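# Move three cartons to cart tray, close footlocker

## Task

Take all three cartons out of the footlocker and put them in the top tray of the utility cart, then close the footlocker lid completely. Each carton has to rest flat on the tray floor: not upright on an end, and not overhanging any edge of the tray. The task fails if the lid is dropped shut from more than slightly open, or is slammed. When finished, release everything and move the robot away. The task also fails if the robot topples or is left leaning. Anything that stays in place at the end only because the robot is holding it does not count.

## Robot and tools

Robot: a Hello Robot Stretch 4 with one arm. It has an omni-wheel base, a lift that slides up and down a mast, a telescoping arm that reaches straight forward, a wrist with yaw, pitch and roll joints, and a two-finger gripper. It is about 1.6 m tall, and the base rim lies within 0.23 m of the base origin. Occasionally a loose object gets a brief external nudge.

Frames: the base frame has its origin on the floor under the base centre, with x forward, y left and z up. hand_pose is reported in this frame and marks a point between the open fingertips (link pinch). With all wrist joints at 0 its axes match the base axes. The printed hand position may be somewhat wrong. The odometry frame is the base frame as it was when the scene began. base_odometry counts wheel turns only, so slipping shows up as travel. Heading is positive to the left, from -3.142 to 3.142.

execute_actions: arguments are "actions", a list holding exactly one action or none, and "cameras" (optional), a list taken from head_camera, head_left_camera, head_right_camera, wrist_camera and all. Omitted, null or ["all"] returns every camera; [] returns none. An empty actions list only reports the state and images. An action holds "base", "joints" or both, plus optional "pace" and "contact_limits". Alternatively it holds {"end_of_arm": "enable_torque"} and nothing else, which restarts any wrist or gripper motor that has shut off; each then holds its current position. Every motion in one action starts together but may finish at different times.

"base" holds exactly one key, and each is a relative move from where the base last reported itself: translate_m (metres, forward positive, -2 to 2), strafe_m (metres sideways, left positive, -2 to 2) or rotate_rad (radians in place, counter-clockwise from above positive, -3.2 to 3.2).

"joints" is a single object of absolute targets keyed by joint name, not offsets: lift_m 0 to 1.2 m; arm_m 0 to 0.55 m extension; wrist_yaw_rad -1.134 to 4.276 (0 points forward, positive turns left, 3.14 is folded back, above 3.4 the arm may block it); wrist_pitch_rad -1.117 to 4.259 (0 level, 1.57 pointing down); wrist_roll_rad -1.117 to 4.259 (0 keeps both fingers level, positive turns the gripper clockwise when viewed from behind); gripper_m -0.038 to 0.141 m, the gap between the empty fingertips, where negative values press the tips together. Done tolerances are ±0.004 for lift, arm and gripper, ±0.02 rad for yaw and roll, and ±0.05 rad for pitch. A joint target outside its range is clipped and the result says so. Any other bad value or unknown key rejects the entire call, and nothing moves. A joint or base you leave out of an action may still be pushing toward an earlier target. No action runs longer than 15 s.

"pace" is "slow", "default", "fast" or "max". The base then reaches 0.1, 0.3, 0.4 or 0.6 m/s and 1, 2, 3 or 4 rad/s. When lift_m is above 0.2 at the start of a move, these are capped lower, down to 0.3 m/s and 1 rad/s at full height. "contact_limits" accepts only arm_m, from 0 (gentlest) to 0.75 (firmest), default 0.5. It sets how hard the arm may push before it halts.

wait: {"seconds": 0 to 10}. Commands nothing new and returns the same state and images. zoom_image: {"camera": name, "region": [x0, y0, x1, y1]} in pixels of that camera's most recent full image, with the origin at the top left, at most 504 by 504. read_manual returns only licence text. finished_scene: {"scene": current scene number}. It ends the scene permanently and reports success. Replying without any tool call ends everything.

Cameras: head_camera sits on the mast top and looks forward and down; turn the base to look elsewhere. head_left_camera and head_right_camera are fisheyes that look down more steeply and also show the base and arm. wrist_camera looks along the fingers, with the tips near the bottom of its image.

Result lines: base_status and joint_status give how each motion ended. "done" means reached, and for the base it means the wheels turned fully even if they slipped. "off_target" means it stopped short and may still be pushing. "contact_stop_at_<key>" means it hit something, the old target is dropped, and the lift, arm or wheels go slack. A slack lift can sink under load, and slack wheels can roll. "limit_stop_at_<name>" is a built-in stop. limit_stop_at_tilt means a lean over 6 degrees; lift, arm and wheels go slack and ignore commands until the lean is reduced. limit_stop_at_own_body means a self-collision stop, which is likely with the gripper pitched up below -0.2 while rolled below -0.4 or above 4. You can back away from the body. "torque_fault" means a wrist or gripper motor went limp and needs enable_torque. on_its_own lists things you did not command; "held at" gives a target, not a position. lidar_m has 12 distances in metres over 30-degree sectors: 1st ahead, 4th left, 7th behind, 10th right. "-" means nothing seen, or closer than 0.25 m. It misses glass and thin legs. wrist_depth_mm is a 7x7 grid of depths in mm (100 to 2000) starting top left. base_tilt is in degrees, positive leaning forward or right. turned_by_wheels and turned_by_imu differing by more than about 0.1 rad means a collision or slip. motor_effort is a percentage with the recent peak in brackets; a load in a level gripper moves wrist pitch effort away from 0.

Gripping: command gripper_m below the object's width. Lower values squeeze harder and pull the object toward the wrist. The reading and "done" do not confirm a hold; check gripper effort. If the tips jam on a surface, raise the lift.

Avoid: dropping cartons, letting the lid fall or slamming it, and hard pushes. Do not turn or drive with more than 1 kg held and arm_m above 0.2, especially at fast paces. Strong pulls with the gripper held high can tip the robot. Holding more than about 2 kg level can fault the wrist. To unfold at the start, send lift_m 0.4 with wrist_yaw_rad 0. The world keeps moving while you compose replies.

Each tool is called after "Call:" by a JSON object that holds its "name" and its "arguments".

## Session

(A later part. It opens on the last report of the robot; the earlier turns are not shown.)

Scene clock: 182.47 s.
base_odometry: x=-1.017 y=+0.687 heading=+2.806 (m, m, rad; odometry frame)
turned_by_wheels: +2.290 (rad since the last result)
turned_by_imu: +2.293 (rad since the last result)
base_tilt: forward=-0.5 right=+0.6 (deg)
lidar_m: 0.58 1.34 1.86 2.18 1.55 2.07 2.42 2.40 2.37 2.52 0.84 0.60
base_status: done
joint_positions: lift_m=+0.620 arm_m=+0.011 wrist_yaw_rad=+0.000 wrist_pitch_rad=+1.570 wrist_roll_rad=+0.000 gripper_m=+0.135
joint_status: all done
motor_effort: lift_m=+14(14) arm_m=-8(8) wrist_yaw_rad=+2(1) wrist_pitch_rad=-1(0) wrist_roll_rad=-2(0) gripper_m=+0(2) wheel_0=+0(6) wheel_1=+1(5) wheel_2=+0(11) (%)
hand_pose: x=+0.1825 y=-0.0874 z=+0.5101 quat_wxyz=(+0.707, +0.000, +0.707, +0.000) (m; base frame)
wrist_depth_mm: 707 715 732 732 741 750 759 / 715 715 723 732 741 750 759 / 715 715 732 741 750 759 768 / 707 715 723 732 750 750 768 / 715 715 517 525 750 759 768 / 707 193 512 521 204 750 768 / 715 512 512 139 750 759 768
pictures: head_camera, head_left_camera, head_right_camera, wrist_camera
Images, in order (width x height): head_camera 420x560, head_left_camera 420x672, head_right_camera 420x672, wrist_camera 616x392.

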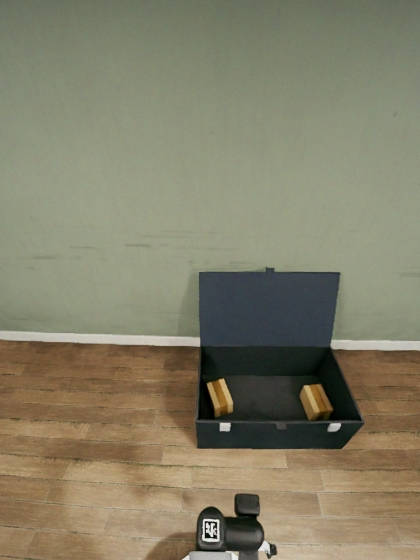

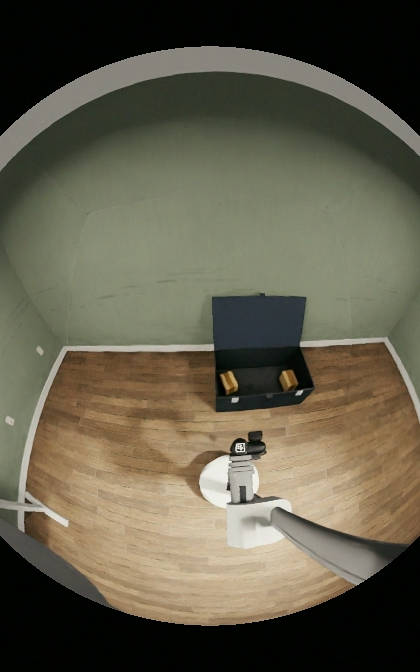

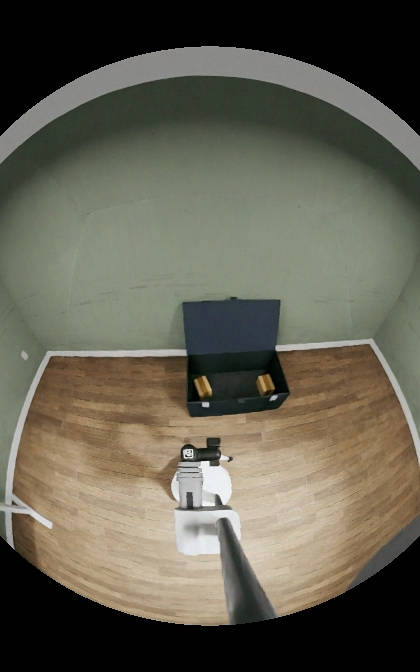

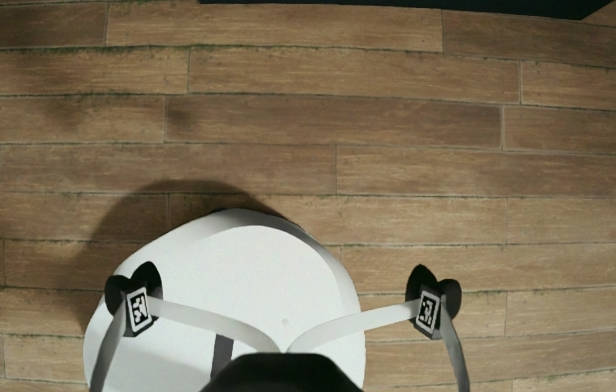

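Call:
{"name": "execute_actions", "arguments": {"actions": [{"base":{"translate_m":0.29},"joints":{"arm_m":0.33,"wrist_roll_rad":-0.33}}], "cameras": ["wrist_camera"]}}

Scene clock: 186.20 s.
base_odometry: x=-1.290 y=+0.783 heading=+2.807 (m, m, rad; odometry frame)
turned_by_wheels: +0.000 (rad since the last result)
turned_by_imu: -0.001 (rad since the last result)
base_tilt: forward=-0.6 right=+0.7 (deg)
lidar_m: 0.28 1.02 1.45 2.18 1.68 2.10 2.72 2.56 2.64 2.54 0.40 0.33
base_status: done
joint_positions: lift_m=+0.620 arm_m=+0.329 wrist_yaw_rad=+0.000 wrist_pitch_rad=+1.570 wrist_roll_rad=-0.330 gripper_m=+0.135
joint_status: all done
motor_effort: lift_m=+14(14) arm_m=+8(9) wrist_yaw_rad=+1(1) wrist_pitch_rad=+1(0) wrist_roll_rad=-2(4) gripper_m=-1(0) wheel_0=+0(4) wheel_1=+0(6) wheel_2=+2(5) (%)
hand_pose: x=+0.4998 y=-0.0874 z=+0.5101 quat_wxyz=(+0.698, -0.116, +0.697, +0.116) (m; base frame)
wrist_depth_mm: 707 707 496 488 413 384 362 / 707 715 539 707 564 459 407 / 715 715 591 715 715 676 549 / 715 715 609 597 723 732 732 / 707 504 707 707 715 723 699 / 715 193 654 715 204 732 621 / 715 402 449 139 691 723 732
pictures: wrist_camera
Images, in order (width x height): wrist_camera 616x392.

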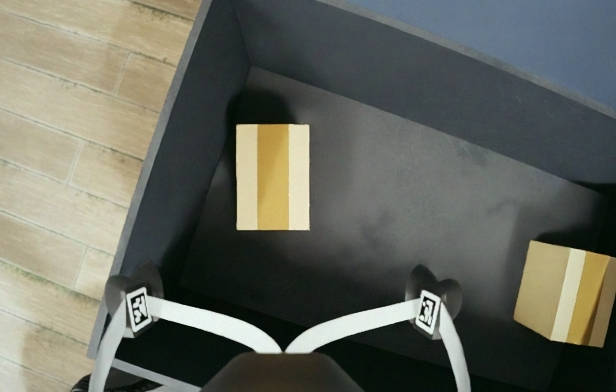

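Call:
{"name": "execute_actions", "arguments": {"actions": [{"base":{"strafe_m":0.028},"joints":{"arm_m":0.358,"lift_m":0.40,"gripper_m":0.128}}], "cameras": ["wrist_camera"]}}

Scene clock: 191.93 s.
base_odometry: x=-1.300 y=+0.756 heading=+2.807 (m, m, rad; odometry frame)
turned_by_wheels: +0.000 (rad since the last result)
turned_by_imu: -0.002 (rad since the last result)
base_tilt: forward=-0.4 right=+0.8 (deg)
lidar_m: 0.29 1.04 1.43 2.15 1.64 2.02 2.73 2.60 2.65 2.56 0.44 0.30
base_status: done
joint_positions: lift_m=+0.400 arm_m=+0.357 wrist_yaw_rad=+0.000 wrist_pitch_rad=+1.570 wrist_roll_rad=-0.330 gripper_m=+0.128
joint_status: all done
motor_effort: lift_m=+13(14) arm_m=+8(9) wrist_yaw_rad=+1(1) wrist_pitch_rad=+1(1) wrist_roll_rad=-2(2) gripper_m=+0(0) wheel_0=+1(6) wheel_1=-1(6) wheel_2=+1(4) (%)
hand_pose: x=+0.5277 y=-0.0874 z=+0.2901 quat_wxyz=(+0.698, -0.116, +0.697, +0.116) (m; base frame)
wrist_depth_mm: 492 211 370 421 355 301 271 / 178 232 433 492 488 397 345 / 180 259 392 373 496 504 477 / 191 293 436 373 496 500 508 / 207 314 484 375 496 504 508 / 224 200 484 488 200 504 508 / 244 421 488 137 496 504 508
pictures: wrist_camera
Images, in order (width x height): wrist_camera 616x392.

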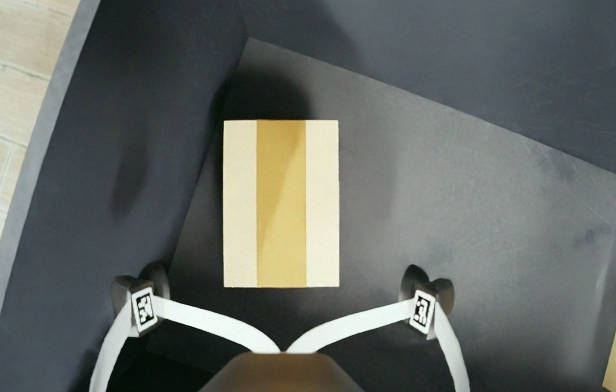

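Call:
{"name": "execute_actions", "arguments": {"actions": [{"joints":{"arm_m":0.378,"lift_m":0.28}}], "cameras": ["wrist_camera"]}}

Scene clock: 196.47 s.
base_odometry: x=-1.300 y=+0.756 heading=+2.807 (m, m, rad; odometry frame)
turned_by_wheels: +0.000 (rad since the last result)
turned_by_imu: -0.002 (rad since the last result)
base_tilt: forward=-0.4 right=+0.6 (deg)
lidar_m: 0.29 1.01 1.46 2.16 1.66 2.03 2.69 2.61 2.65 2.56 0.43 0.31
base_status: not commanded
joint_positions: lift_m=+0.280 arm_m=+0.377 wrist_yaw_rad=+0.000 wrist_pitch_rad=+1.570 wrist_roll_rad=-0.330 gripper_m=+0.128
joint_status: all done
motor_effort: lift_m=+13(13) arm_m=+8(6) wrist_yaw_rad=+1(1) wrist_pitch_rad=+0(1) wrist_roll_rad=-2(2) gripper_m=+0(0) wheel_0=+2(1) wheel_1=-1(1) wheel_2=+0(1) (%)
hand_pose: x=+0.5477 y=-0.0874 z=+0.1701 quat_wxyz=(+0.698, -0.116, +0.697, +0.116) (m; base frame)
wrist_depth_mm: 154 211 366 368 315 267 239 / 163 232 366 370 375 349 309 / 176 259 250 253 373 377 382 / 191 291 250 253 375 379 384 / 207 312 250 253 375 379 382 / 224 200 250 252 200 379 382 / 245 364 250 137 377 379 384
pictures: wrist_camera
Images, in order (width x height): wrist_camera 616x392.

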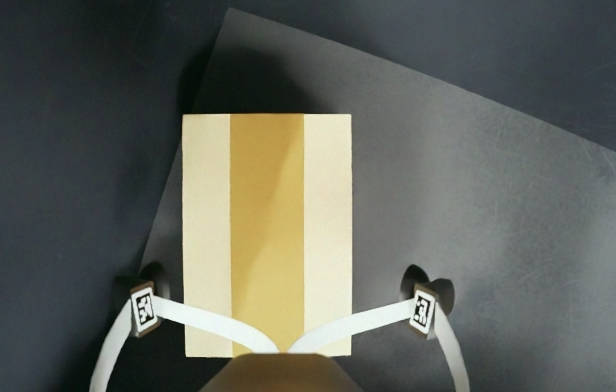

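Call:
{"name": "execute_actions", "arguments": {"actions": [{"base":{"strafe_m":0.012},"joints":{"gripper_m":0.132},"pace":"slow"}], "cameras": ["wrist_camera"]}}

Scene clock: 199.63 s.
base_odometry: x=-1.304 y=+0.745 heading=+2.807 (m, m, rad; odometry frame)
turned_by_wheels: +0.000 (rad since the last result)
turned_by_imu: -0.001 (rad since the last result)
base_tilt: forward=-0.5 right=+0.8 (deg)
lidar_m: 0.32 1.03 1.44 2.14 1.67 2.01 2.71 2.59 2.62 2.58 0.44 0.31
base_status: done
joint_positions: lift_m=+0.280 arm_m=+0.377 wrist_yaw_rad=+0.000 wrist_pitch_rad=+1.570 wrist_roll_rad=-0.330 gripper_m=+0.132
joint_status: all done
motor_effort: lift_m=+13(13) arm_m=+8(8) wrist_yaw_rad=+2(1) wrist_pitch_rad=-2(2) wrist_roll_rad=-1(1) gripper_m=+1(0) wheel_0=+0(5) wheel_1=+0(5) wheel_2=+0(1) (%)
hand_pose: x=+0.5477 y=-0.0874 z=+0.1701 quat_wxyz=(+0.698, -0.116, +0.697, +0.116) (m; base frame)
wrist_depth_mm: 139 190 332 368 315 268 240 / 146 209 366 370 375 349 309 / 158 234 250 252 375 379 382 / 171 262 251 252 375 379 384 / 186 283 251 252 375 379 382 / 202 195 250 252 202 379 384 / 219 362 307 138 375 379 382
pictures: wrist_camera
Images, in order (width x height): wrist_camera 616x392.

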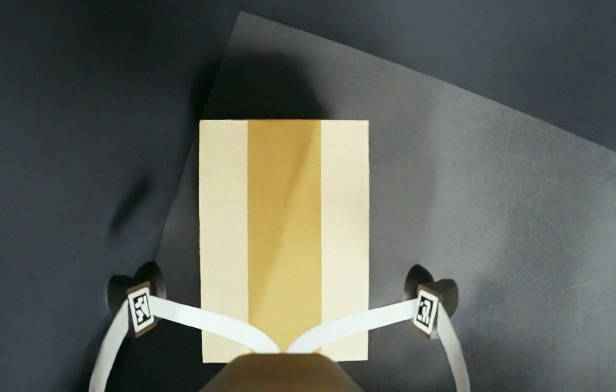

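Centred. Lower slowly and grip.

Call:
{"name": "execute_actions", "arguments": {"actions": [{"joints":{"lift_m":0.215},"pace":"slow"}], "cameras": ["wrist_camera"]}}

Call:
{"name": "execute_actions", "arguments": {"actions": [{"joints":{"gripper_m":0.05}}], "cameras": ["wrist_camera"]}}

Scene clock: 202.17 s.
base_odometry: x=-1.304 y=+0.745 heading=+2.807 (m, m, rad; odometry frame)
turned_by_wheels: +0.000 (rad since the last result)
turned_by_imu: -0.001 (rad since the last result)
base_tilt: forward=-0.5 right=+0.6 (deg)
lidar_m: 0.29 1.04 1.42 2.11 1.63 2.00 2.69 2.59 2.60 2.59 0.42 0.32
base_status: not commanded
joint_positions: lift_m=+0.215 arm_m=+0.377 wrist_yaw_rad=+0.000 wrist_pitch_rad=+1.570 wrist_roll_rad=-0.330 gripper_m=+0.132
joint_status: all done
motor_effort: lift_m=+13(13) arm_m=+8(8) wrist_yaw_rad=+2(1) wrist_pitch_rad=+1(2) wrist_roll_rad=-1(2) gripper_m=+0(0) wheel_0=-1(0) wheel_1=+0(0) wheel_2=+0(0) (%)
hand_pose: x=+0.5477 y=-0.0874 z=+0.1052 quat_wxyz=(+0.698, -0.116, +0.697, +0.116) (m; base frame)
wrist_depth_mm: 139 189 301 304 307 268 239 / 146 205 301 304 309 312 304 / 158 216 185 187 309 312 315 / 171 241 185 187 309 312 315 / 186 270 186 187 309 312 317 / 201 196 185 187 190 314 317 / 219 300 185 138 310 314 315
pictures: wrist_camera
Images, in order (width x height): wrist_camera 616x392.

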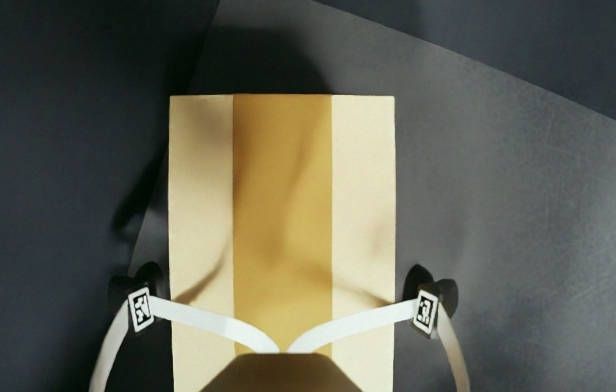

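Scene clock: 203.93 s.
base_odometry: x=-1.304 y=+0.745 heading=+2.807 (m, m, rad; odometry frame)
turned_by_wheels: +0.000 (rad since the last result)
turned_by_imu: -0.001 (rad since the last result)
base_tilt: forward=-0.4 right=+0.6 (deg)
lidar_m: 0.31 1.02 1.47 2.13 1.66 2.03 2.71 2.60 2.63 2.57 0.44 0.30
base_status: not commanded
joint_positions: lift_m=+0.215 arm_m=+0.377 wrist_yaw_rad=+0.000 wrist_pitch_rad=+1.570 wrist_roll_rad=-0.330 gripper_m=+0.050
joint_status: all done
motor_effort: lift_m=+13(13) arm_m=+8(8) wrist_yaw_rad=+1(1) wrist_pitch_rad=+1(1) wrist_roll_rad=-2(1) gripper_m=-23(22) wheel_0=+0(1) wheel_1=+0(0) wheel_2=+0(0) (%)
hand_pose: x=+0.5477 y=-0.0874 z=+0.1051 quat_wxyz=(+0.698, -0.116, +0.697, +0.116) (m; base frame)
wrist_depth_mm: 139 189 301 304 306 268 240 / 146 204 296 304 309 312 306 / 158 216 170 172 175 310 314 / 171 241 170 172 174 312 315 / 186 271 170 171 174 314 315 / 194 174 169 171 173 314 315 / 186 298 168 148 173 312 315
pictures: wrist_camera
Images, in order (width x height): wrist_camera 616x392.

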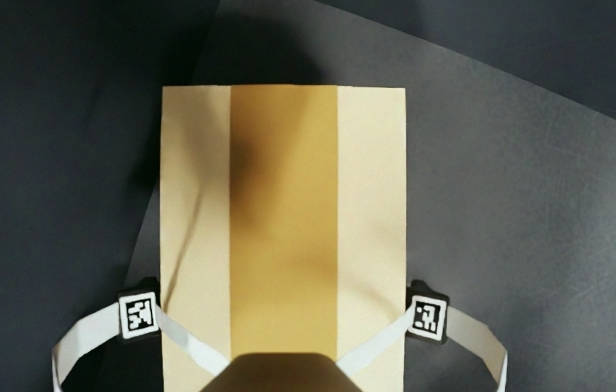

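Call:
{"name": "execute_actions", "arguments": {"actions": [{"joints":{"lift_m":0.62}}], "cameras": ["wrist_camera"]}}

Call:
{"name": "execute_actions", "arguments": {"actions": [{"base":{"translate_m":-0.3},"joints":{"arm_m":0.05,"wrist_roll_rad":0}}], "cameras": []}}

Call:
{"name": "execute_actions", "arguments": {"actions": [{"base":{"rotate_rad":-2.291},"joints":{"lift_m":0.8}}], "cameras": []}}

Call:
{"name": "execute_actions", "arguments": {"actions": [{"base":{"strafe_m":-0.139}}], "cameras": []}}

Call:
{"name": "execute_actions", "arguments": {"actions": [{"base":{"translate_m":1.70},"joints":{"lift_m":1.14}}], "cameras": ["head_camera","head_left_camera"]}}

Scene clock: 212.23 s.
base_odometry: x=-1.304 y=+0.745 heading=+2.807 (m, m, rad; odometry frame)
turned_by_wheels: +0.000 (rad since the last result)
turned_by_imu: -0.002 (rad since the last result)
base_tilt: forward=-0.5 right=+0.6 (deg)
lidar_m: 0.30 1.05 1.44 2.14 1.66 2.00 2.70 2.62 2.62 2.59 0.42 0.32
base_status: not commanded
joint_positions: lift_m=+0.620 arm_m=+0.377 wrist_yaw_rad=+0.000 wrist_pitch_rad=+1.570 wrist_roll_rad=-0.330 gripper_m=+0.050
joint_status: all done
motor_effort: lift_m=+23(25) arm_m=+8(8) wrist_yaw_rad=+1(1) wrist_pitch_rad=-1(0) wrist_roll_rad=-2(1) gripper_m=-20(19) wheel_0=+0(0) wheel_1=+0(0) wheel_2=+0(0) (%)
hand_pose: x=+0.5477 y=-0.0874 z=+0.5093 quat_wxyz=(+0.698, -0.116, +0.697, +0.116) (m; base frame)
wrist_depth_mm: 707 715 723 394 366 336 317 / 715 715 407 449 399 387 364 / 707 715 170 172 174 521 424 / 715 715 170 172 174 732 707 / 715 723 170 171 174 723 732 / 715 174 169 171 174 723 668 / 707 455 168 148 173 723 661
pictures: wrist_camera
Images, in order (width x height): wrist_camera 616x392.

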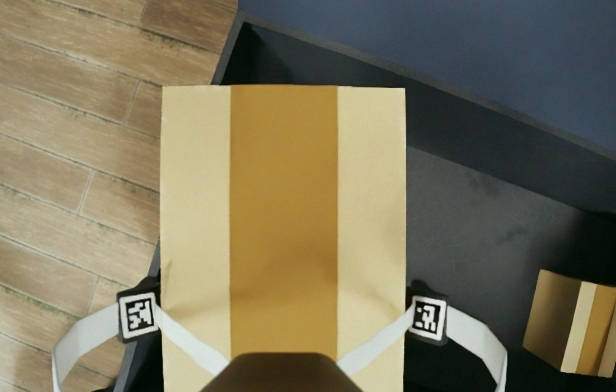

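Scene clock: 214.70 s.
base_odometry: x=-1.020 y=+0.646 heading=+2.807 (m, m, rad; odometry frame)
turned_by_wheels: +0.000 (rad since the last result)
turned_by_imu: -0.001 (rad since the last result)
base_tilt: forward=-0.4 right=+0.7 (deg)
lidar_m: 0.57 1.35 1.92 2.13 1.51 2.03 2.41 2.41 2.39 2.56 0.85 0.32
base_status: done
joint_positions: lift_m=+0.620 arm_m=+0.051 wrist_yaw_rad=+0.000 wrist_pitch_rad=+1.570 wrist_roll_rad=+0.000 gripper_m=+0.050
joint_status: all done
motor_effort: lift_m=+23(23) arm_m=-8(9) wrist_yaw_rad=+2(1) wrist_pitch_rad=-1(1) wrist_roll_rad=+0(2) gripper_m=-20(21) wheel_0=-1(4) wheel_1=+2(4) wheel_2=+0(5) (%)
hand_pose: x=+0.2224 y=-0.0874 z=+0.5093 quat_wxyz=(+0.707, +0.000, +0.707, +0.000) (m; base frame)
wrist_depth_mm: 707 715 723 741 741 750 759 / 707 715 723 732 750 750 759 / 707 715 170 172 174 750 768 / 715 723 170 172 174 759 768 / 715 715 170 171 173 750 759 / 707 174 170 171 173 750 759 / 707 508 168 148 173 750 759
pictures: none
No camera images: the call's "cameras" was empty. Leave "cameras" out to get every camera's image.

Scene clock: 217.13 s.
base_odometry: x=-1.020 y=+0.646 heading=+0.516 (m, m, rad; odometry frame)
turned_by_wheels: -2.291 (rad since the last result)
turned_by_imu: -2.296 (rad since the last result)
base_tilt: forward=-0.4 right=+0.7 (deg)
lidar_m: 2.38 2.55 2.30 0.68 0.59 1.29 1.62 2.16 1.54 1.72 2.40 0.31
base_status: done
joint_positions: lift_m=+0.800 arm_m=+0.051 wrist_yaw_rad=+0.000 wrist_pitch_rad=+1.570 wrist_roll_rad=+0.000 gripper_m=+0.050
joint_status: all done
motor_effort: lift_m=+23(25) arm_m=-8(8) wrist_yaw_rad=+2(2) wrist_pitch_rad=+0(1) wrist_roll_rad=-1(1) gripper_m=-22(21) wheel_0=+1(5) wheel_1=-1(7) wheel_2=+0(4) (%)
hand_pose: x=+0.2225 y=-0.0874 z=+0.6893 quat_wxyz=(+0.707, +0.000, +0.707, +0.000) (m; base frame)
wrist_depth_mm: 891 891 904 917 931 931 946 / 878 891 891 904 917 931 960 / 891 891 170 172 174 946 946 / 878 891 170 171 174 931 946 / 878 891 170 171 174 931 946 / 891 174 170 171 173 931 946 / 878 691 168 148 173 946 946
pictures: none
No camera images: the call's "cameras" was empty. Leave "cameras" out to get every camera's image.

Scene clock: 218.80 s.
base_odometry: x=-0.952 y=+0.526 heading=+0.515 (m, m, rad; odometry frame)
turned_by_wheels: +0.000 (rad since the last result)
turned_by_imu: -0.001 (rad since the last result)
base_tilt: forward=-0.3 right=+0.6 (deg)
lidar_m: 2.34 2.65 2.48 0.81 0.70 1.40 1.73 2.06 1.38 1.57 2.30 0.31
base_status: done
joint_positions: lift_m=+0.800 arm_m=+0.051 wrist_yaw_rad=+0.000 wrist_pitch_rad=+1.570 wrist_roll_rad=+0.000 gripper_m=+0.050
joint_status: not commanded
motor_effort: lift_m=+23(23) arm_m=-8(8) wrist_yaw_rad=+2(2) wrist_pitch_rad=-3(0) wrist_roll_rad=-2(0) gripper_m=-20(19) wheel_0=-2(8) wheel_1=+0(6) wheel_2=+0(1) (%)
hand_pose: x=+0.2225 y=-0.0874 z=+0.6893 quat_wxyz=(+0.707, +0.000, +0.707, +0.000) (m; base frame)
wrist_depth_mm: 891 891 904 917 917 931 946 / 891 891 891 904 917 946 946 / 891 904 170 172 174 931 946 / 891 904 170 171 174 946 946 / 878 891 169 171 174 946 960 / 891 174 169 171 173 946 946 / 878 691 168 148 173 931 946
pictures: none
No camera images: the call's "cameras" was empty. Leave "cameras" out to get every camera's image.

Scene clock: 225.97 s.
base_odometry: x=+0.527 y=+1.364 heading=+0.515 (m, m, rad; odometry frame)
turned_by_wheels: +0.000 (rad since the last result)
turned_by_imu: -0.003 (rad since the last result)
base_tilt: forward=-0.4 right=+0.6 (deg)
lidar_m: 0.29 1.35 1.37 1.63 2.47 1.86 3.10 2.59 2.16 1.36 1.18 0.32
base_status: done
joint_positions: lift_m=+1.140 arm_m=+0.051 wrist_yaw_rad=+0.000 wrist_pitch_rad=+1.570 wrist_roll_rad=+0.000 gripper_m=+0.050
joint_status: all done
motor_effort: lift_m=+23(24) arm_m=-8(8) wrist_yaw_rad=+1(1) wrist_pitch_rad=+1(2) wrist_roll_rad=+0(1) gripper_m=-22(20) wheel_0=-1(6) wheel_1=-1(6) wheel_2=+1(12) (%)
hand_pose: x=+0.2225 y=-0.0874 z=+1.0293 quat_wxyz=(+0.707, +0.000, +0.707, +0.000) (m; base frame)
wrist_depth_mm: 1229 1229 1098 1098 1229 1281 1205 / 1205 1229 1229 1255 1281 1281 1308 / 1205 1229 170 172 174 1281 1308 / 1229 1229 170 171 174 1308 1308 / 1205 1229 170 171 174 1308 1281 / 1229 174 169 171 173 1281 1308 / 1205 1229 168 148 173 1281 1308
pictures: head_camera, head_left_camera
Images, in order (width x height): head_camera 420x560, head_left_camera 420x672.

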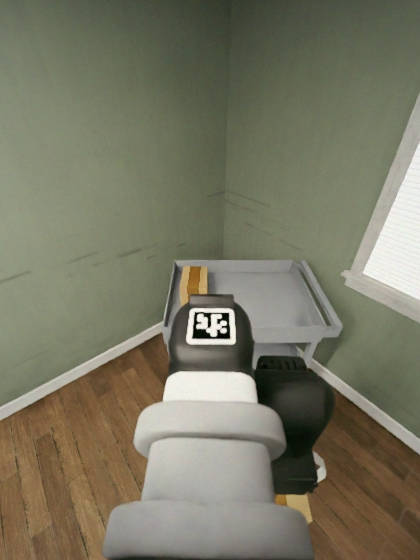

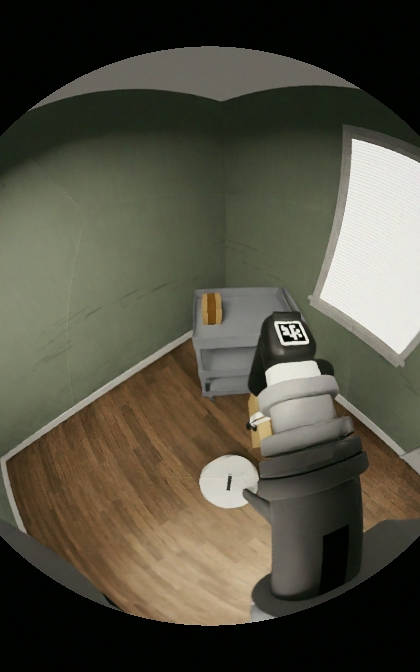

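Call:
{"name": "execute_actions", "arguments": {"actions": [{"base":{"translate_m":0.343},"joints":{"arm_m":0.44}}], "cameras": ["wrist_camera","head_camera"]}}

Scene clock: 230.67 s.
base_odometry: x=+0.826 y=+1.533 heading=+0.516 (m, m, rad; odometry frame)
turned_by_wheels: +0.000 (rad since the last result)
turned_by_imu: -0.002 (rad since the last result)
base_tilt: forward=-0.5 right=+0.6 (deg)
lidar_m: 0.35 0.37 1.11 1.36 2.63 2.13 2.44 2.83 1.81 1.13 0.54 0.35
base_status: done
joint_positions: lift_m=+1.140 arm_m=+0.439 wrist_yaw_rad=+0.000 wrist_pitch_rad=+1.570 wrist_roll_rad=+0.000 gripper_m=+0.050
joint_status: all done
motor_effort: lift_m=+23(23) arm_m=+8(8) wrist_yaw_rad=+1(1) wrist_pitch_rad=-2(1) wrist_roll_rad=-1(1) gripper_m=-21(19) wheel_0=+1(4) wheel_1=+0(5) wheel_2=+2(6) (%)
hand_pose: x=+0.6098 y=-0.0874 z=+1.0293 quat_wxyz=(+0.707, +0.000, +0.707, +0.000) (m; base frame)
wrist_depth_mm: 399 683 427 424 430 445 517 / 436 449 452 455 462 469 430 / 394 445 170 172 174 469 449 / 329 332 170 171 174 469 455 / 329 330 170 171 173 473 455 / 329 174 169 171 173 469 455 / 377 449 168 148 173 469 452
pictures: head_camera, wrist_camera
Images, in order (width x height): head_camera 420x560, wrist_camera 616x392.

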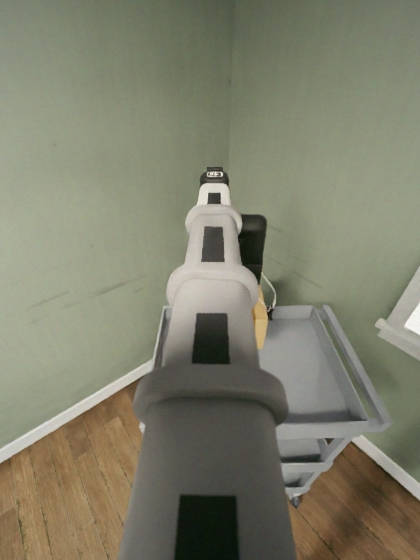

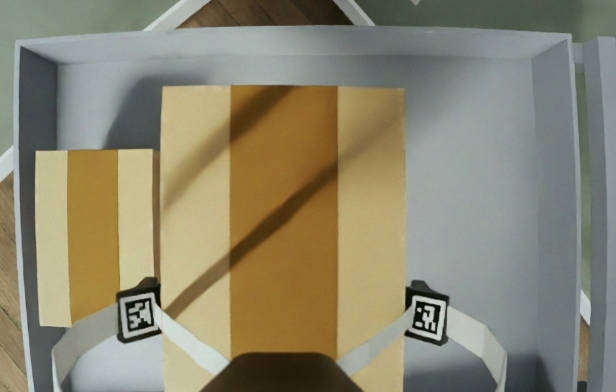

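Call:
{"name": "execute_actions", "arguments": {"actions": [{"joints":{"lift_m":0.99}}], "cameras": ["wrist_camera"]}}

Call:
{"name": "execute_actions", "arguments": {"actions": [{"joints":{"lift_m":0.968},"pace":"slow"}], "cameras": []}}

Scene clock: 235.13 s.
base_odometry: x=+0.826 y=+1.533 heading=+0.516 (m, m, rad; odometry frame)
turned_by_wheels: +0.000 (rad since the last result)
turned_by_imu: -0.002 (rad since the last result)
base_tilt: forward=-0.4 right=+0.7 (deg)
lidar_m: 0.33 0.35 1.09 1.35 2.62 2.16 2.47 2.87 1.80 1.10 0.52 0.37
base_status: not commanded
joint_positions: lift_m=+0.990 arm_m=+0.439 wrist_yaw_rad=+0.000 wrist_pitch_rad=+1.570 wrist_roll_rad=+0.000 gripper_m=+0.050
joint_status: all done
motor_effort: lift_m=+13(21) arm_m=+8(8) wrist_yaw_rad=+0(1) wrist_pitch_rad=+0(1) wrist_roll_rad=+0(0) gripper_m=-24(22) wheel_0=+0(1) wheel_1=+0(0) wheel_2=+2(2) (%)
hand_pose: x=+0.6098 y=-0.0874 z=+0.8801 quat_wxyz=(+0.707, +0.000, +0.707, +0.000) (m; base frame)
wrist_depth_mm: 297 300 304 307 312 315 319 / 297 300 304 307 310 315 319 / 188 300 170 172 174 315 319 / 188 266 170 172 174 314 319 / 187 264 170 171 173 317 320 / 183 174 169 171 173 317 320 / 183 249 168 148 173 315 319
pictures: wrist_camera
Images, in order (width x height): wrist_camera 616x392.

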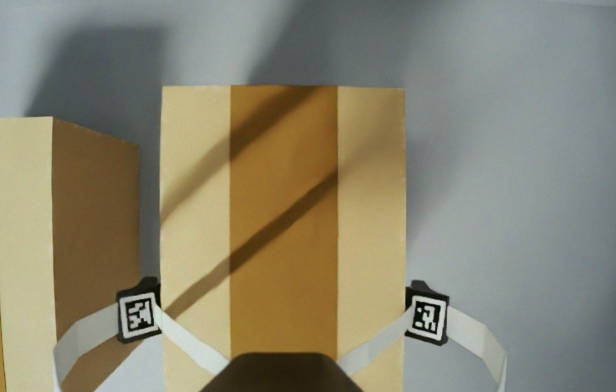

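Scene clock: 236.07 s.
base_odometry: x=+0.826 y=+1.533 heading=+0.516 (m, m, rad; odometry frame)
turned_by_wheels: +0.000 (rad since the last result)
turned_by_imu: +0.000 (rad since the last result)
base_tilt: forward=-0.5 right=+0.8 (deg)
lidar_m: 0.34 0.37 1.07 1.38 2.67 2.15 2.47 2.83 1.84 1.11 0.51 0.37
base_status: not commanded
joint_positions: lift_m=+0.969 arm_m=+0.439 wrist_yaw_rad=+0.000 wrist_pitch_rad=+1.571 wrist_roll_rad=+0.000 gripper_m=+0.050
joint_status: all done
motor_effort: lift_m=+9(14) arm_m=+8(8) wrist_yaw_rad=+3(2) wrist_pitch_rad=-5(4) wrist_roll_rad=+0(2) gripper_m=-16(22) wheel_0=+0(1) wheel_1=+1(0) wheel_2=+2(2) (%)
hand_pose: x=+0.6093 y=-0.0874 z=+0.8584 quat_wxyz=(+0.707, +0.000, +0.707, +0.000) (m; base frame)
wrist_depth_mm: 279 282 286 289 293 296 300 / 279 282 283 287 291 296 298 / 189 282 168 170 172 297 298 / 189 267 168 170 173 297 300 / 188 265 168 170 173 296 298 / 176 173 168 170 173 296 298 / 164 249 168 148 173 296 300
pictures: none
No camera images: the call's "cameras" was empty. Leave "cameras" out to get every camera's image.

Call:
{"name": "execute_actions", "arguments": {"actions": [{"joints":{"gripper_m":0.12,"lift_m":0.971}}], "cameras": ["wrist_camera"]}}

Call:
{"name": "execute_actions", "arguments": {"actions": [{"joints":{"lift_m":1.14}}], "cameras": ["wrist_camera"]}}

Scene clock: 239.13 s.
base_odometry: x=+0.826 y=+1.533 heading=+0.515 (m, m, rad; odometry frame)
turned_by_wheels: +0.000 (rad since the last result)
turned_by_imu: -0.001 (rad since the last result)
base_tilt: forward=-0.4 right=+0.7 (deg)
lidar_m: 0.33 0.35 1.10 1.35 2.67 2.14 2.43 2.84 1.81 1.11 0.56 0.37
base_status: not commanded
joint_positions: lift_m=+0.971 arm_m=+0.439 wrist_yaw_rad=+0.000 wrist_pitch_rad=+1.570 wrist_roll_rad=+0.000 gripper_m=+0.120
joint_status: all done
motor_effort: lift_m=+13(20) arm_m=+8(8) wrist_yaw_rad=+2(4) wrist_pitch_rad=-4(8) wrist_roll_rad=-1(0) gripper_m=-4(17) wheel_0=+1(0) wheel_1=+1(1) wheel_2=+1(2) (%)
hand_pose: x=+0.6096 y=-0.0874 z=+0.8611 quat_wxyz=(+0.707, +0.000, +0.707, +0.000) (m; base frame)
wrist_depth_mm: 283 286 289 291 296 298 303 / 282 286 289 291 296 300 303 / 189 285 172 173 176 300 303 / 189 266 172 174 176 300 303 / 188 246 172 173 176 300 303 / 186 185 172 174 176 300 301 / 184 259 171 138 176 300 301
pictures: wrist_camera
Images, in order (width x height): wrist_camera 616x392.

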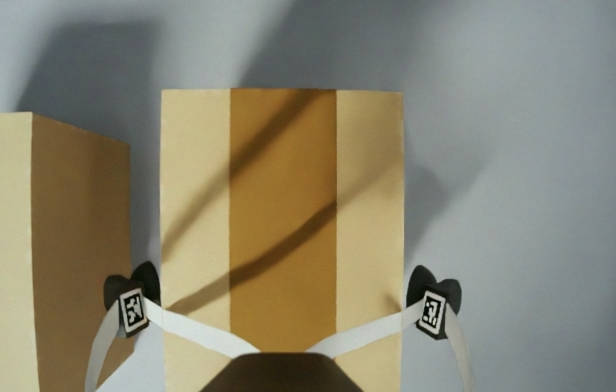

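Scene clock: 240.93 s.
base_odometry: x=+0.826 y=+1.533 heading=+0.515 (m, m, rad; odometry frame)
turned_by_wheels: +0.000 (rad since the last result)
turned_by_imu: -0.001 (rad since the last result)
base_tilt: forward=-0.4 right=+0.8 (deg)
lidar_m: 0.34 0.37 1.09 1.35 2.66 2.14 2.46 2.85 1.81 1.08 0.53 0.37
base_status: not commanded
joint_positions: lift_m=+1.140 arm_m=+0.439 wrist_yaw_rad=+0.000 wrist_pitch_rad=+1.570 wrist_roll_rad=+0.000 gripper_m=+0.120
joint_status: all done
motor_effort: lift_m=+23(23) arm_m=+8(8) wrist_yaw_rad=+2(3) wrist_pitch_rad=+0(5) wrist_roll_rad=+1(1) gripper_m=+2(3) wheel_0=+1(1) wheel_1=+1(1) wheel_2=+1(1) (%)
hand_pose: x=+0.6099 y=-0.0874 z=+1.0293 quat_wxyz=(+0.708, +0.000, +0.707, +0.000) (m; base frame)
wrist_depth_mm: 399 676 430 424 427 559 521 / 433 452 452 459 462 469 433 / 418 445 452 342 462 469 445 / 329 332 430 340 462 466 452 / 329 332 430 340 466 469 455 / 329 208 338 338 200 469 455 / 424 449 452 149 469 473 452
pictures: wrist_camera
Images, in order (width x height): wrist_camera 616x392.

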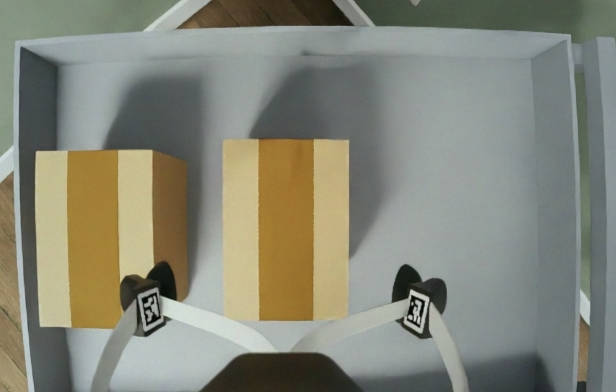

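Call:
{"name": "execute_actions", "arguments": {"actions": [{"base":{"translate_m":-0.2},"joints":{"arm_m":0.01},"pace":"fast"}], "cameras": []}}

Call:
{"name": "execute_actions", "arguments": {"actions": [{"base":{"rotate_rad":-0.337},"joints":{"lift_m":0.62},"pace":"fast"}], "cameras": []}}

Call:
{"name": "execute_actions", "arguments": {"actions": [{"base":{"translate_m":-1.531},"pace":"fast"}], "cameras": []}}

Call:
{"name": "execute_actions", "arguments": {"actions": [{"base":{"rotate_rad":2.627},"joints":{"gripper_m":0.135},"pace":"fast"}], "cameras": ["head_camera"]}}

Scene clock: 249.17 s.
base_odometry: x=+0.652 y=+1.434 heading=+0.516 (m, m, rad; odometry frame)
turned_by_wheels: +0.000 (rad since the last result)
turned_by_imu: -0.002 (rad since the last result)
base_tilt: forward=-0.5 right=+0.8 (deg)
lidar_m: 0.54 0.58 1.25 1.55 2.57 1.98 3.21 2.68 1.95 1.24 1.10 0.58
base_status: done
joint_positions: lift_m=+1.140 arm_m=+0.011 wrist_yaw_rad=+0.000 wrist_pitch_rad=+1.570 wrist_roll_rad=+0.000 gripper_m=+0.120
joint_status: all done
motor_effort: lift_m=+23(23) arm_m=-8(10) wrist_yaw_rad=+1(3) wrist_pitch_rad=-1(1) wrist_roll_rad=-2(0) gripper_m=+0(1) wheel_0=+1(4) wheel_1=+2(3) wheel_2=-1(6) (%)
hand_pose: x=+0.1824 y=-0.0874 z=+1.0293 quat_wxyz=(+0.707, +0.000, +0.707, +0.000) (m; base frame)
wrist_depth_mm: 1205 1205 831 931 831 1281 1118 / 1205 1229 1255 1255 1255 1308 1229 / 1205 1229 1255 1255 1281 1308 1308 / 1205 1229 1229 1281 1255 1308 1308 / 1205 1229 1042 1042 1255 1281 1281 / 1205 208 1025 1042 200 1281 1308 / 1229 1229 1229 149 1281 1281 1281
pictures: none
No camera images: the call's "cameras" was empty. Leave "cameras" out to get every camera's image.

Scene clock: 251.57 s.
base_odometry: x=+0.652 y=+1.434 heading=+0.179 (m, m, rad; odometry frame)
turned_by_wheels: -0.337 (rad since the last result)
turned_by_imu: -0.339 (rad since the last result)
base_tilt: forward=-0.6 right=+0.8 (deg)
lidar_m: 0.56 0.53 1.24 1.30 1.83 2.15 1.98 3.61 2.70 1.61 1.14 0.70
base_status: done
joint_positions: lift_m=+0.620 arm_m=+0.011 wrist_yaw_rad=+0.000 wrist_pitch_rad=+1.570 wrist_roll_rad=+0.000 gripper_m=+0.120
joint_status: all done
motor_effort: lift_m=+14(21) arm_m=-8(8) wrist_yaw_rad=+1(2) wrist_pitch_rad=+0(2) wrist_roll_rad=-3(2) gripper_m=+1(1) wheel_0=+0(4) wheel_1=+0(3) wheel_2=+1(2) (%)
hand_pose: x=+0.1824 y=-0.0874 z=+0.5101 quat_wxyz=(+0.707, +0.000, +0.707, +0.000) (m; base frame)
wrist_depth_mm: 640 715 732 732 741 750 750 / 715 715 732 732 741 750 759 / 707 715 723 741 741 750 759 / 715 723 723 732 741 750 768 / 715 715 517 525 750 759 768 / 707 208 517 521 200 759 759 / 707 508 512 149 750 750 759
pictures: none
No camera images: the call's "cameras" was empty. Leave "cameras" out to get every camera's image.

Scene clock: 256.77 s.
base_odometry: x=-0.855 y=+1.162 heading=+0.179 (m, m, rad; odometry frame)
turned_by_wheels: +0.000 (rad since the last result)
turned_by_imu: -0.002 (rad since the last result)
base_tilt: forward=-0.5 right=+0.8 (deg)
lidar_m: 2.01 2.12 2.01 1.78 0.60 0.57 0.61 1.86 2.56 2.04 2.55 2.41
base_status: done
joint_positions: lift_m=+0.620 arm_m=+0.011 wrist_yaw_rad=+0.000 wrist_pitch_rad=+1.570 wrist_roll_rad=+0.000 gripper_m=+0.120
joint_status: not commanded
motor_effort: lift_m=+14(14) arm_m=-8(8) wrist_yaw_rad=+1(1) wrist_pitch_rad=+1(2) wrist_roll_rad=-1(1) gripper_m=-1(1) wheel_0=+1(7) wheel_1=+2(5) wheel_2=-1(9) (%)
hand_pose: x=+0.1824 y=-0.0874 z=+0.5101 quat_wxyz=(+0.707, +0.000, +0.707, +0.000) (m; base frame)
wrist_depth_mm: 707 723 723 741 741 750 759 / 707 723 723 732 750 759 759 / 707 723 723 741 750 750 759 / 715 715 732 732 741 759 750 / 715 715 521 521 741 750 768 / 715 208 517 521 200 759 759 / 715 508 512 149 741 759 768
pictures: none
No camera images: the call's "cameras" was empty. Leave "cameras" out to get every camera's image.

Scene clock: 259.03 s.
base_odometry: x=-0.855 y=+1.162 heading=+2.806 (m, m, rad; odometry frame)
turned_by_wheels: +2.627 (rad since the last result)
turned_by_imu: +2.630 (rad since the last result)
base_tilt: forward=-0.4 right=+0.7 (deg)
lidar_m: 0.55 0.58 1.83 2.58 2.03 2.54 2.44 2.01 2.11 2.01 1.81 0.61
base_status: done
joint_positions: lift_m=+0.620 arm_m=+0.011 wrist_yaw_rad=+0.000 wrist_pitch_rad=+1.570 wrist_roll_rad=+0.000 gripper_m=+0.135
joint_status: all done
motor_effort: lift_m=+17(17) arm_m=-8(8) wrist_yaw_rad=+1(1) wrist_pitch_rad=+1(2) wrist_roll_rad=-1(2) gripper_m=+0(1) wheel_0=+0(7) wheel_1=+1(4) wheel_2=+1(16) (%)
hand_pose: x=+0.1826 y=-0.0874 z=+0.5098 quat_wxyz=(+0.707, +0.000, +0.707, +0.000) (m; base frame)
wrist_depth_mm: 715 715 723 741 750 750 759 / 707 715 732 732 750 750 759 / 707 723 732 732 741 759 759 / 715 723 732 732 741 750 759 / 715 715 517 521 741 759 768 / 707 193 512 521 204 750 759 / 715 508 512 139 750 759 759
pictures: head_camera
Images, in order (width x height): head_camera 420x560.

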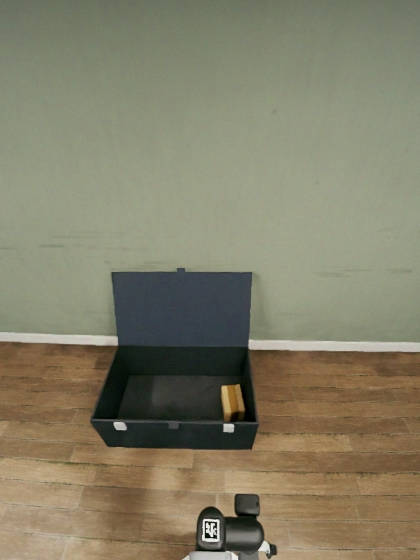

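Call:
{"name": "execute_actions", "arguments": {"actions": [{"base":{"translate_m":0.28},"joints":{"arm_m":0.33,"wrist_roll_rad":-0.12}}], "cameras": ["wrist_camera"]}}

Scene clock: 262.40 s.
base_odometry: x=-1.119 y=+1.254 heading=+2.806 (m, m, rad; odometry frame)
turned_by_wheels: +0.000 (rad since the last result)
turned_by_imu: -0.002 (rad since the last result)
base_tilt: forward=-0.5 right=+0.8 (deg)
lidar_m: 0.29 0.32 0.44 2.68 2.12 2.73 2.72 2.27 2.11 2.02 1.41 0.31
base_status: done
joint_positions: lift_m=+0.620 arm_m=+0.329 wrist_yaw_rad=+0.000 wrist_pitch_rad=+1.570 wrist_roll_rad=-0.120 gripper_m=+0.135
joint_status: all done
motor_effort: lift_m=+17(17) arm_m=+8(9) wrist_yaw_rad=+0(1) wrist_pitch_rad=-1(1) wrist_roll_rad=-2(5) gripper_m=+0(0) wheel_0=-1(5) wheel_1=-1(4) wheel_2=+1(8) (%)
hand_pose: x=+0.4998 y=-0.0874 z=+0.5098 quat_wxyz=(+0.706, -0.042, +0.706, +0.042) (m; base frame)
wrist_depth_mm: 574 535 512 484 449 741 759 / 683 691 699 715 559 759 759 / 691 699 707 715 603 750 759 / 691 691 707 597 574 759 759 / 691 699 707 707 539 759 759 / 574 193 691 715 204 750 759 / 424 439 466 139 741 750 759
pictures: wrist_camera
Images, in order (width x height): wrist_camera 616x392.

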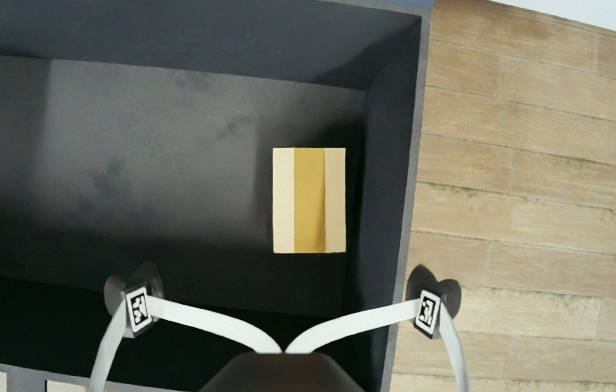

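Call:
{"name": "execute_actions", "arguments": {"actions": [{"base":{"strafe_m":-0.032},"joints":{"arm_m":0.357,"lift_m":0.47}}], "cameras": ["wrist_camera"]}}

Scene clock: 276.27 s.
base_odometry: x=-1.109 y=+1.284 heading=+2.806 (m, m, rad; odometry frame)
turned_by_wheels: +0.000 (rad since the last result)
turned_by_imu: -0.002 (rad since the last result)
base_tilt: forward=-0.4 right=+0.7 (deg)
lidar_m: 0.29 0.32 0.47 2.69 2.15 2.78 2.73 2.23 2.08 2.00 1.39 0.32
base_status: done
joint_positions: lift_m=+0.470 arm_m=+0.356 wrist_yaw_rad=+0.000 wrist_pitch_rad=+1.570 wrist_roll_rad=-0.120 gripper_m=+0.135
joint_status: all done
motor_effort: lift_m=+13(16) arm_m=+8(8) wrist_yaw_rad=+1(2) wrist_pitch_rad=-1(0) wrist_roll_rad=-1(4) gripper_m=-2(3) wheel_0=-1(8) wheel_1=+0(5) wheel_2=+0(0) (%)
hand_pose: x=+0.5267 y=-0.0874 z=+0.3601 quat_wxyz=(+0.706, -0.042, +0.706, +0.042) (m; base frame)
wrist_depth_mm: 500 466 449 424 364 597 603 / 539 549 554 559 359 597 603 / 539 549 559 559 340 597 603 / 544 549 554 442 322 597 603 / 544 549 554 442 310 597 603 / 544 193 554 559 204 597 609 / 473 496 525 139 332 597 603
pictures: wrist_camera
Images, in order (width x height): wrist_camera 616x392.

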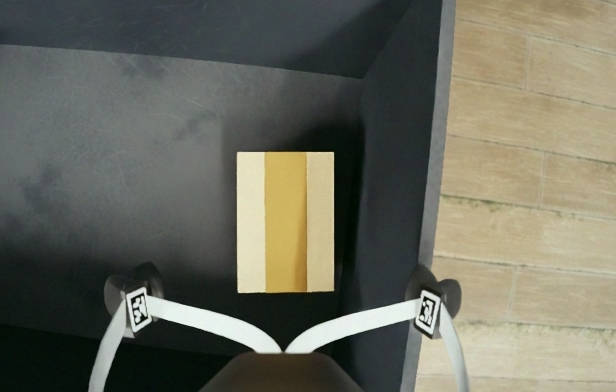

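Call:
{"name": "execute_actions", "arguments": {"actions": [{"joints":{"arm_m":0.38,"lift_m":0.30,"gripper_m":0.12}}], "cameras": ["wrist_camera"]}}

Scene clock: 283.33 s.
base_odometry: x=-1.109 y=+1.284 heading=+2.806 (m, m, rad; odometry frame)
turned_by_wheels: +0.000 (rad since the last result)
turned_by_imu: -0.001 (rad since the last result)
base_tilt: forward=-0.4 right=+0.7 (deg)
lidar_m: 0.28 0.33 0.43 2.71 2.17 2.77 2.71 2.20 2.08 2.01 1.41 0.31
base_status: not commanded
joint_positions: lift_m=+0.451 arm_m=+0.378 wrist_yaw_rad=-0.008 wrist_pitch_rad=+1.583 wrist_roll_rad=-0.116 gripper_m=+0.120
joint_status: lift_m contact_stop (moved -0.019 of -0.170); the others done
on_its_own: lift_m is slack since a contact_stop (your +0.300 is given up); wrist_yaw_rad is at rest, and its effort (+25) is outside its rest range (-13 to +13); wrist_pitch_rad is at rest, and its effort (-37) is outside its rest range (-23 to +23)
motor_effort: lift_m=+11(13) arm_m=+1(9) wrist_yaw_rad=+25(27) wrist_pitch_rad=-37(41) wrist_roll_rad=-13(12) gripper_m=-1(1) wheel_0=+4(3) wheel_1=+0(1) wheel_2=-3(3) (%)
hand_pose: x=+0.5443 y=-0.0874 z=+0.3410 quat_wxyz=(+0.702, -0.038, +0.710, +0.038) (m; base frame)
wrist_depth_mm: 442 413 399 379 329 580 591 / 525 530 539 544 334 585 591 / 530 530 539 544 319 585 591 / 530 535 539 430 304 585 591 / 530 535 539 430 291 585 591 / 525 208 427 473 248 585 597 / 517 525 544 137 274 585 597
pictures: wrist_camera
Images, in order (width x height): wrist_camera 616x392.

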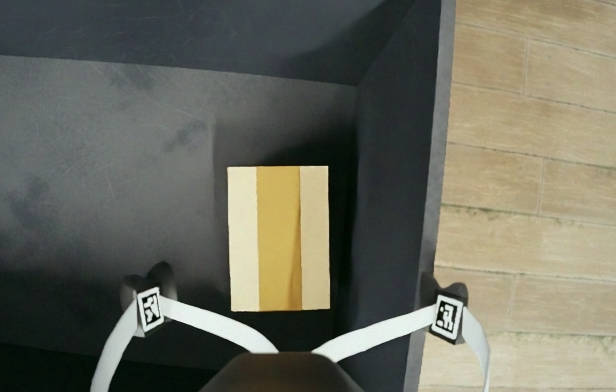

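Call:
{"name": "execute_actions", "arguments": {"actions": [{"joints":{"lift_m":0.48,"gripper_m":0.116}}], "cameras": ["wrist_camera"]}}

Scene clock: 286.37 s.
base_odometry: x=-1.109 y=+1.284 heading=+2.806 (m, m, rad; odometry frame)
turned_by_wheels: +0.000 (rad since the last result)
turned_by_imu: -0.001 (rad since the last result)
base_tilt: forward=-0.3 right=+0.7 (deg)
lidar_m: 0.28 0.32 0.43 2.72 2.16 2.76 2.73 2.24 2.08 2.00 1.42 0.33
base_status: not commanded
joint_positions: lift_m=+0.480 arm_m=+0.378 wrist_yaw_rad=+0.000 wrist_pitch_rad=+1.571 wrist_roll_rad=-0.120 gripper_m=+0.116
joint_status: all done
motor_effort: lift_m=+23(22) arm_m=+1(1) wrist_yaw_rad=+2(15) wrist_pitch_rad=-2(21) wrist_roll_rad=-2(9) gripper_m=-1(2) wheel_0=+1(2) wheel_1=-1(1) wheel_2=-2(3) (%)
hand_pose: x=+0.5485 y=-0.0874 z=+0.3693 quat_wxyz=(+0.706, -0.042, +0.706, +0.042) (m; base frame)
wrist_depth_mm: 439 410 394 375 327 609 609 / 554 554 564 549 359 603 615 / 549 559 564 574 340 609 615 / 549 554 564 452 325 609 615 / 554 559 564 452 340 609 615 / 554 208 559 496 202 609 615 / 517 535 559 148 332 609 615
pictures: wrist_camera
Images, in order (width x height): wrist_camera 616x392.

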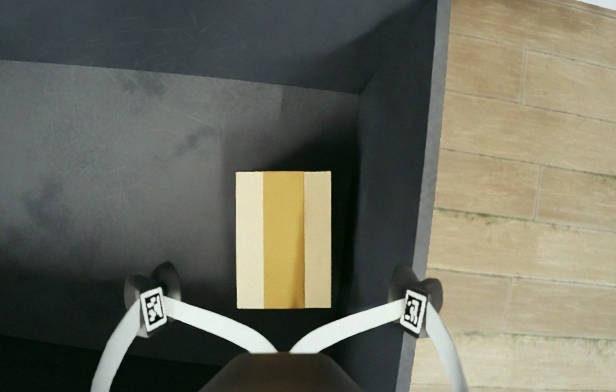

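Call:
{"name": "execute_actions", "arguments": {"actions": [{"base":{"strafe_m":0.009},"joints":{"gripper_m":0.114},"pace":"slow"}], "cameras": []}}

Call:
{"name": "execute_actions", "arguments": {"actions": [{"joints":{"lift_m":0.40},"pace":"slow"}], "cameras": ["wrist_camera"]}}

Scene clock: 292.97 s.
base_odometry: x=-1.112 y=+1.276 heading=+2.806 (m, m, rad; odometry frame)
turned_by_wheels: +0.000 (rad since the last result)
turned_by_imu: -0.001 (rad since the last result)
base_tilt: forward=-0.6 right=+0.7 (deg)
lidar_m: 0.30 0.32 0.45 2.69 2.13 2.76 2.70 2.24 2.10 2.01 1.41 0.32
base_status: done
joint_positions: lift_m=+0.480 arm_m=+0.378 wrist_yaw_rad=+0.000 wrist_pitch_rad=+1.571 wrist_roll_rad=-0.120 gripper_m=+0.114
joint_status: all done
motor_effort: lift_m=+23(23) arm_m=+1(1) wrist_yaw_rad=+2(2) wrist_pitch_rad=-2(1) wrist_roll_rad=-2(3) gripper_m=+0(0) wheel_0=+0(5) wheel_1=+2(3) wheel_2=+0(1) (%)
hand_pose: x=+0.5485 y=-0.0874 z=+0.3693 quat_wxyz=(+0.706, -0.042, +0.706, +0.042) (m; base frame)
wrist_depth_mm: 442 410 394 373 336 609 615 / 549 554 559 549 397 609 615 / 554 559 564 569 375 609 615 / 554 559 564 452 353 603 615 / 549 559 564 452 334 609 609 / 554 204 564 455 200 609 621 / 521 521 559 148 325 609 615
pictures: none
No camera images: the call's "cameras" was empty. Leave "cameras" out to get every camera's image.

Scene clock: 294.50 s.
base_odometry: x=-1.112 y=+1.276 heading=+2.806 (m, m, rad; odometry frame)
turned_by_wheels: +0.000 (rad since the last result)
turned_by_imu: -0.001 (rad since the last result)
base_tilt: forward=-0.5 right=+0.7 (deg)
lidar_m: 0.30 0.32 0.44 2.69 2.13 2.77 2.73 2.23 2.10 2.02 1.42 0.30
base_status: not commanded
joint_positions: lift_m=+0.400 arm_m=+0.378 wrist_yaw_rad=+0.000 wrist_pitch_rad=+1.571 wrist_roll_rad=-0.120 gripper_m=+0.114
joint_status: all done
motor_effort: lift_m=+13(21) arm_m=+1(1) wrist_yaw_rad=+3(3) wrist_pitch_rad=-2(1) wrist_roll_rad=-2(2) gripper_m=-1(2) wheel_0=+0(1) wheel_1=+2(2) wheel_2=+0(0) (%)
hand_pose: x=+0.5485 y=-0.0874 z=+0.2901 quat_wxyz=(+0.706, -0.042, +0.706, +0.042) (m; base frame)
wrist_depth_mm: 442 410 394 375 336 204 530 / 473 480 484 492 394 214 530 / 477 480 488 492 375 211 530 / 477 480 484 373 355 204 530 / 477 480 484 373 334 211 530 / 477 203 370 373 201 202 530 / 477 484 484 148 296 196 530
pictures: wrist_camera
Images, in order (width x height): wrist_camera 616x392.

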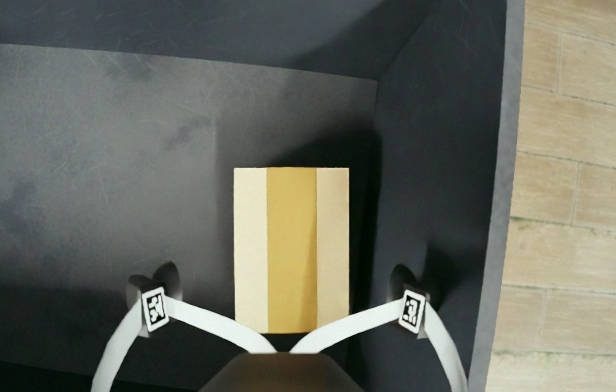

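Call:
{"name": "execute_actions", "arguments": {"actions": [{"joints":{"lift_m":0.29},"pace":"slow"}], "cameras": ["wrist_camera"]}}

Scene clock: 297.87 s.
base_odometry: x=-1.112 y=+1.276 heading=+2.806 (m, m, rad; odometry frame)
turned_by_wheels: +0.000 (rad since the last result)
turned_by_imu: -0.001 (rad since the last result)
base_tilt: forward=-0.5 right=+0.7 (deg)
lidar_m: 0.29 0.32 0.43 2.68 2.14 2.77 2.73 2.24 2.10 2.01 1.42 0.33
base_status: not commanded
joint_positions: lift_m=+0.290 arm_m=+0.378 wrist_yaw_rad=+0.000 wrist_pitch_rad=+1.571 wrist_roll_rad=-0.120 gripper_m=+0.114
joint_status: all done
motor_effort: lift_m=+13(13) arm_m=+1(1) wrist_yaw_rad=+2(4) wrist_pitch_rad=+0(0) wrist_roll_rad=-3(0) gripper_m=+2(2) wheel_0=+0(0) wheel_1=+1(2) wheel_2=+0(0) (%)
hand_pose: x=+0.5485 y=-0.0874 z=+0.1801 quat_wxyz=(+0.706, -0.042, +0.706, +0.042) (m; base frame)
wrist_depth_mm: 368 373 375 373 336 204 - / 368 370 377 382 382 200 150 / 368 373 377 379 366 196 147 / 368 373 260 263 285 190 144 / 370 373 260 262 266 183 - / 368 203 262 263 201 175 - / 368 373 377 148 266 158 -
pictures: wrist_camera
Images, in order (width x height): wrist_camera 616x392.

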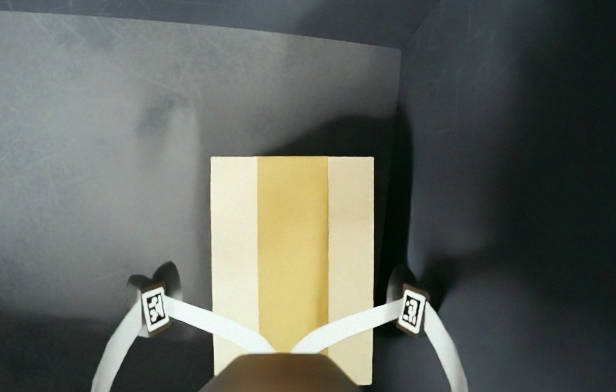

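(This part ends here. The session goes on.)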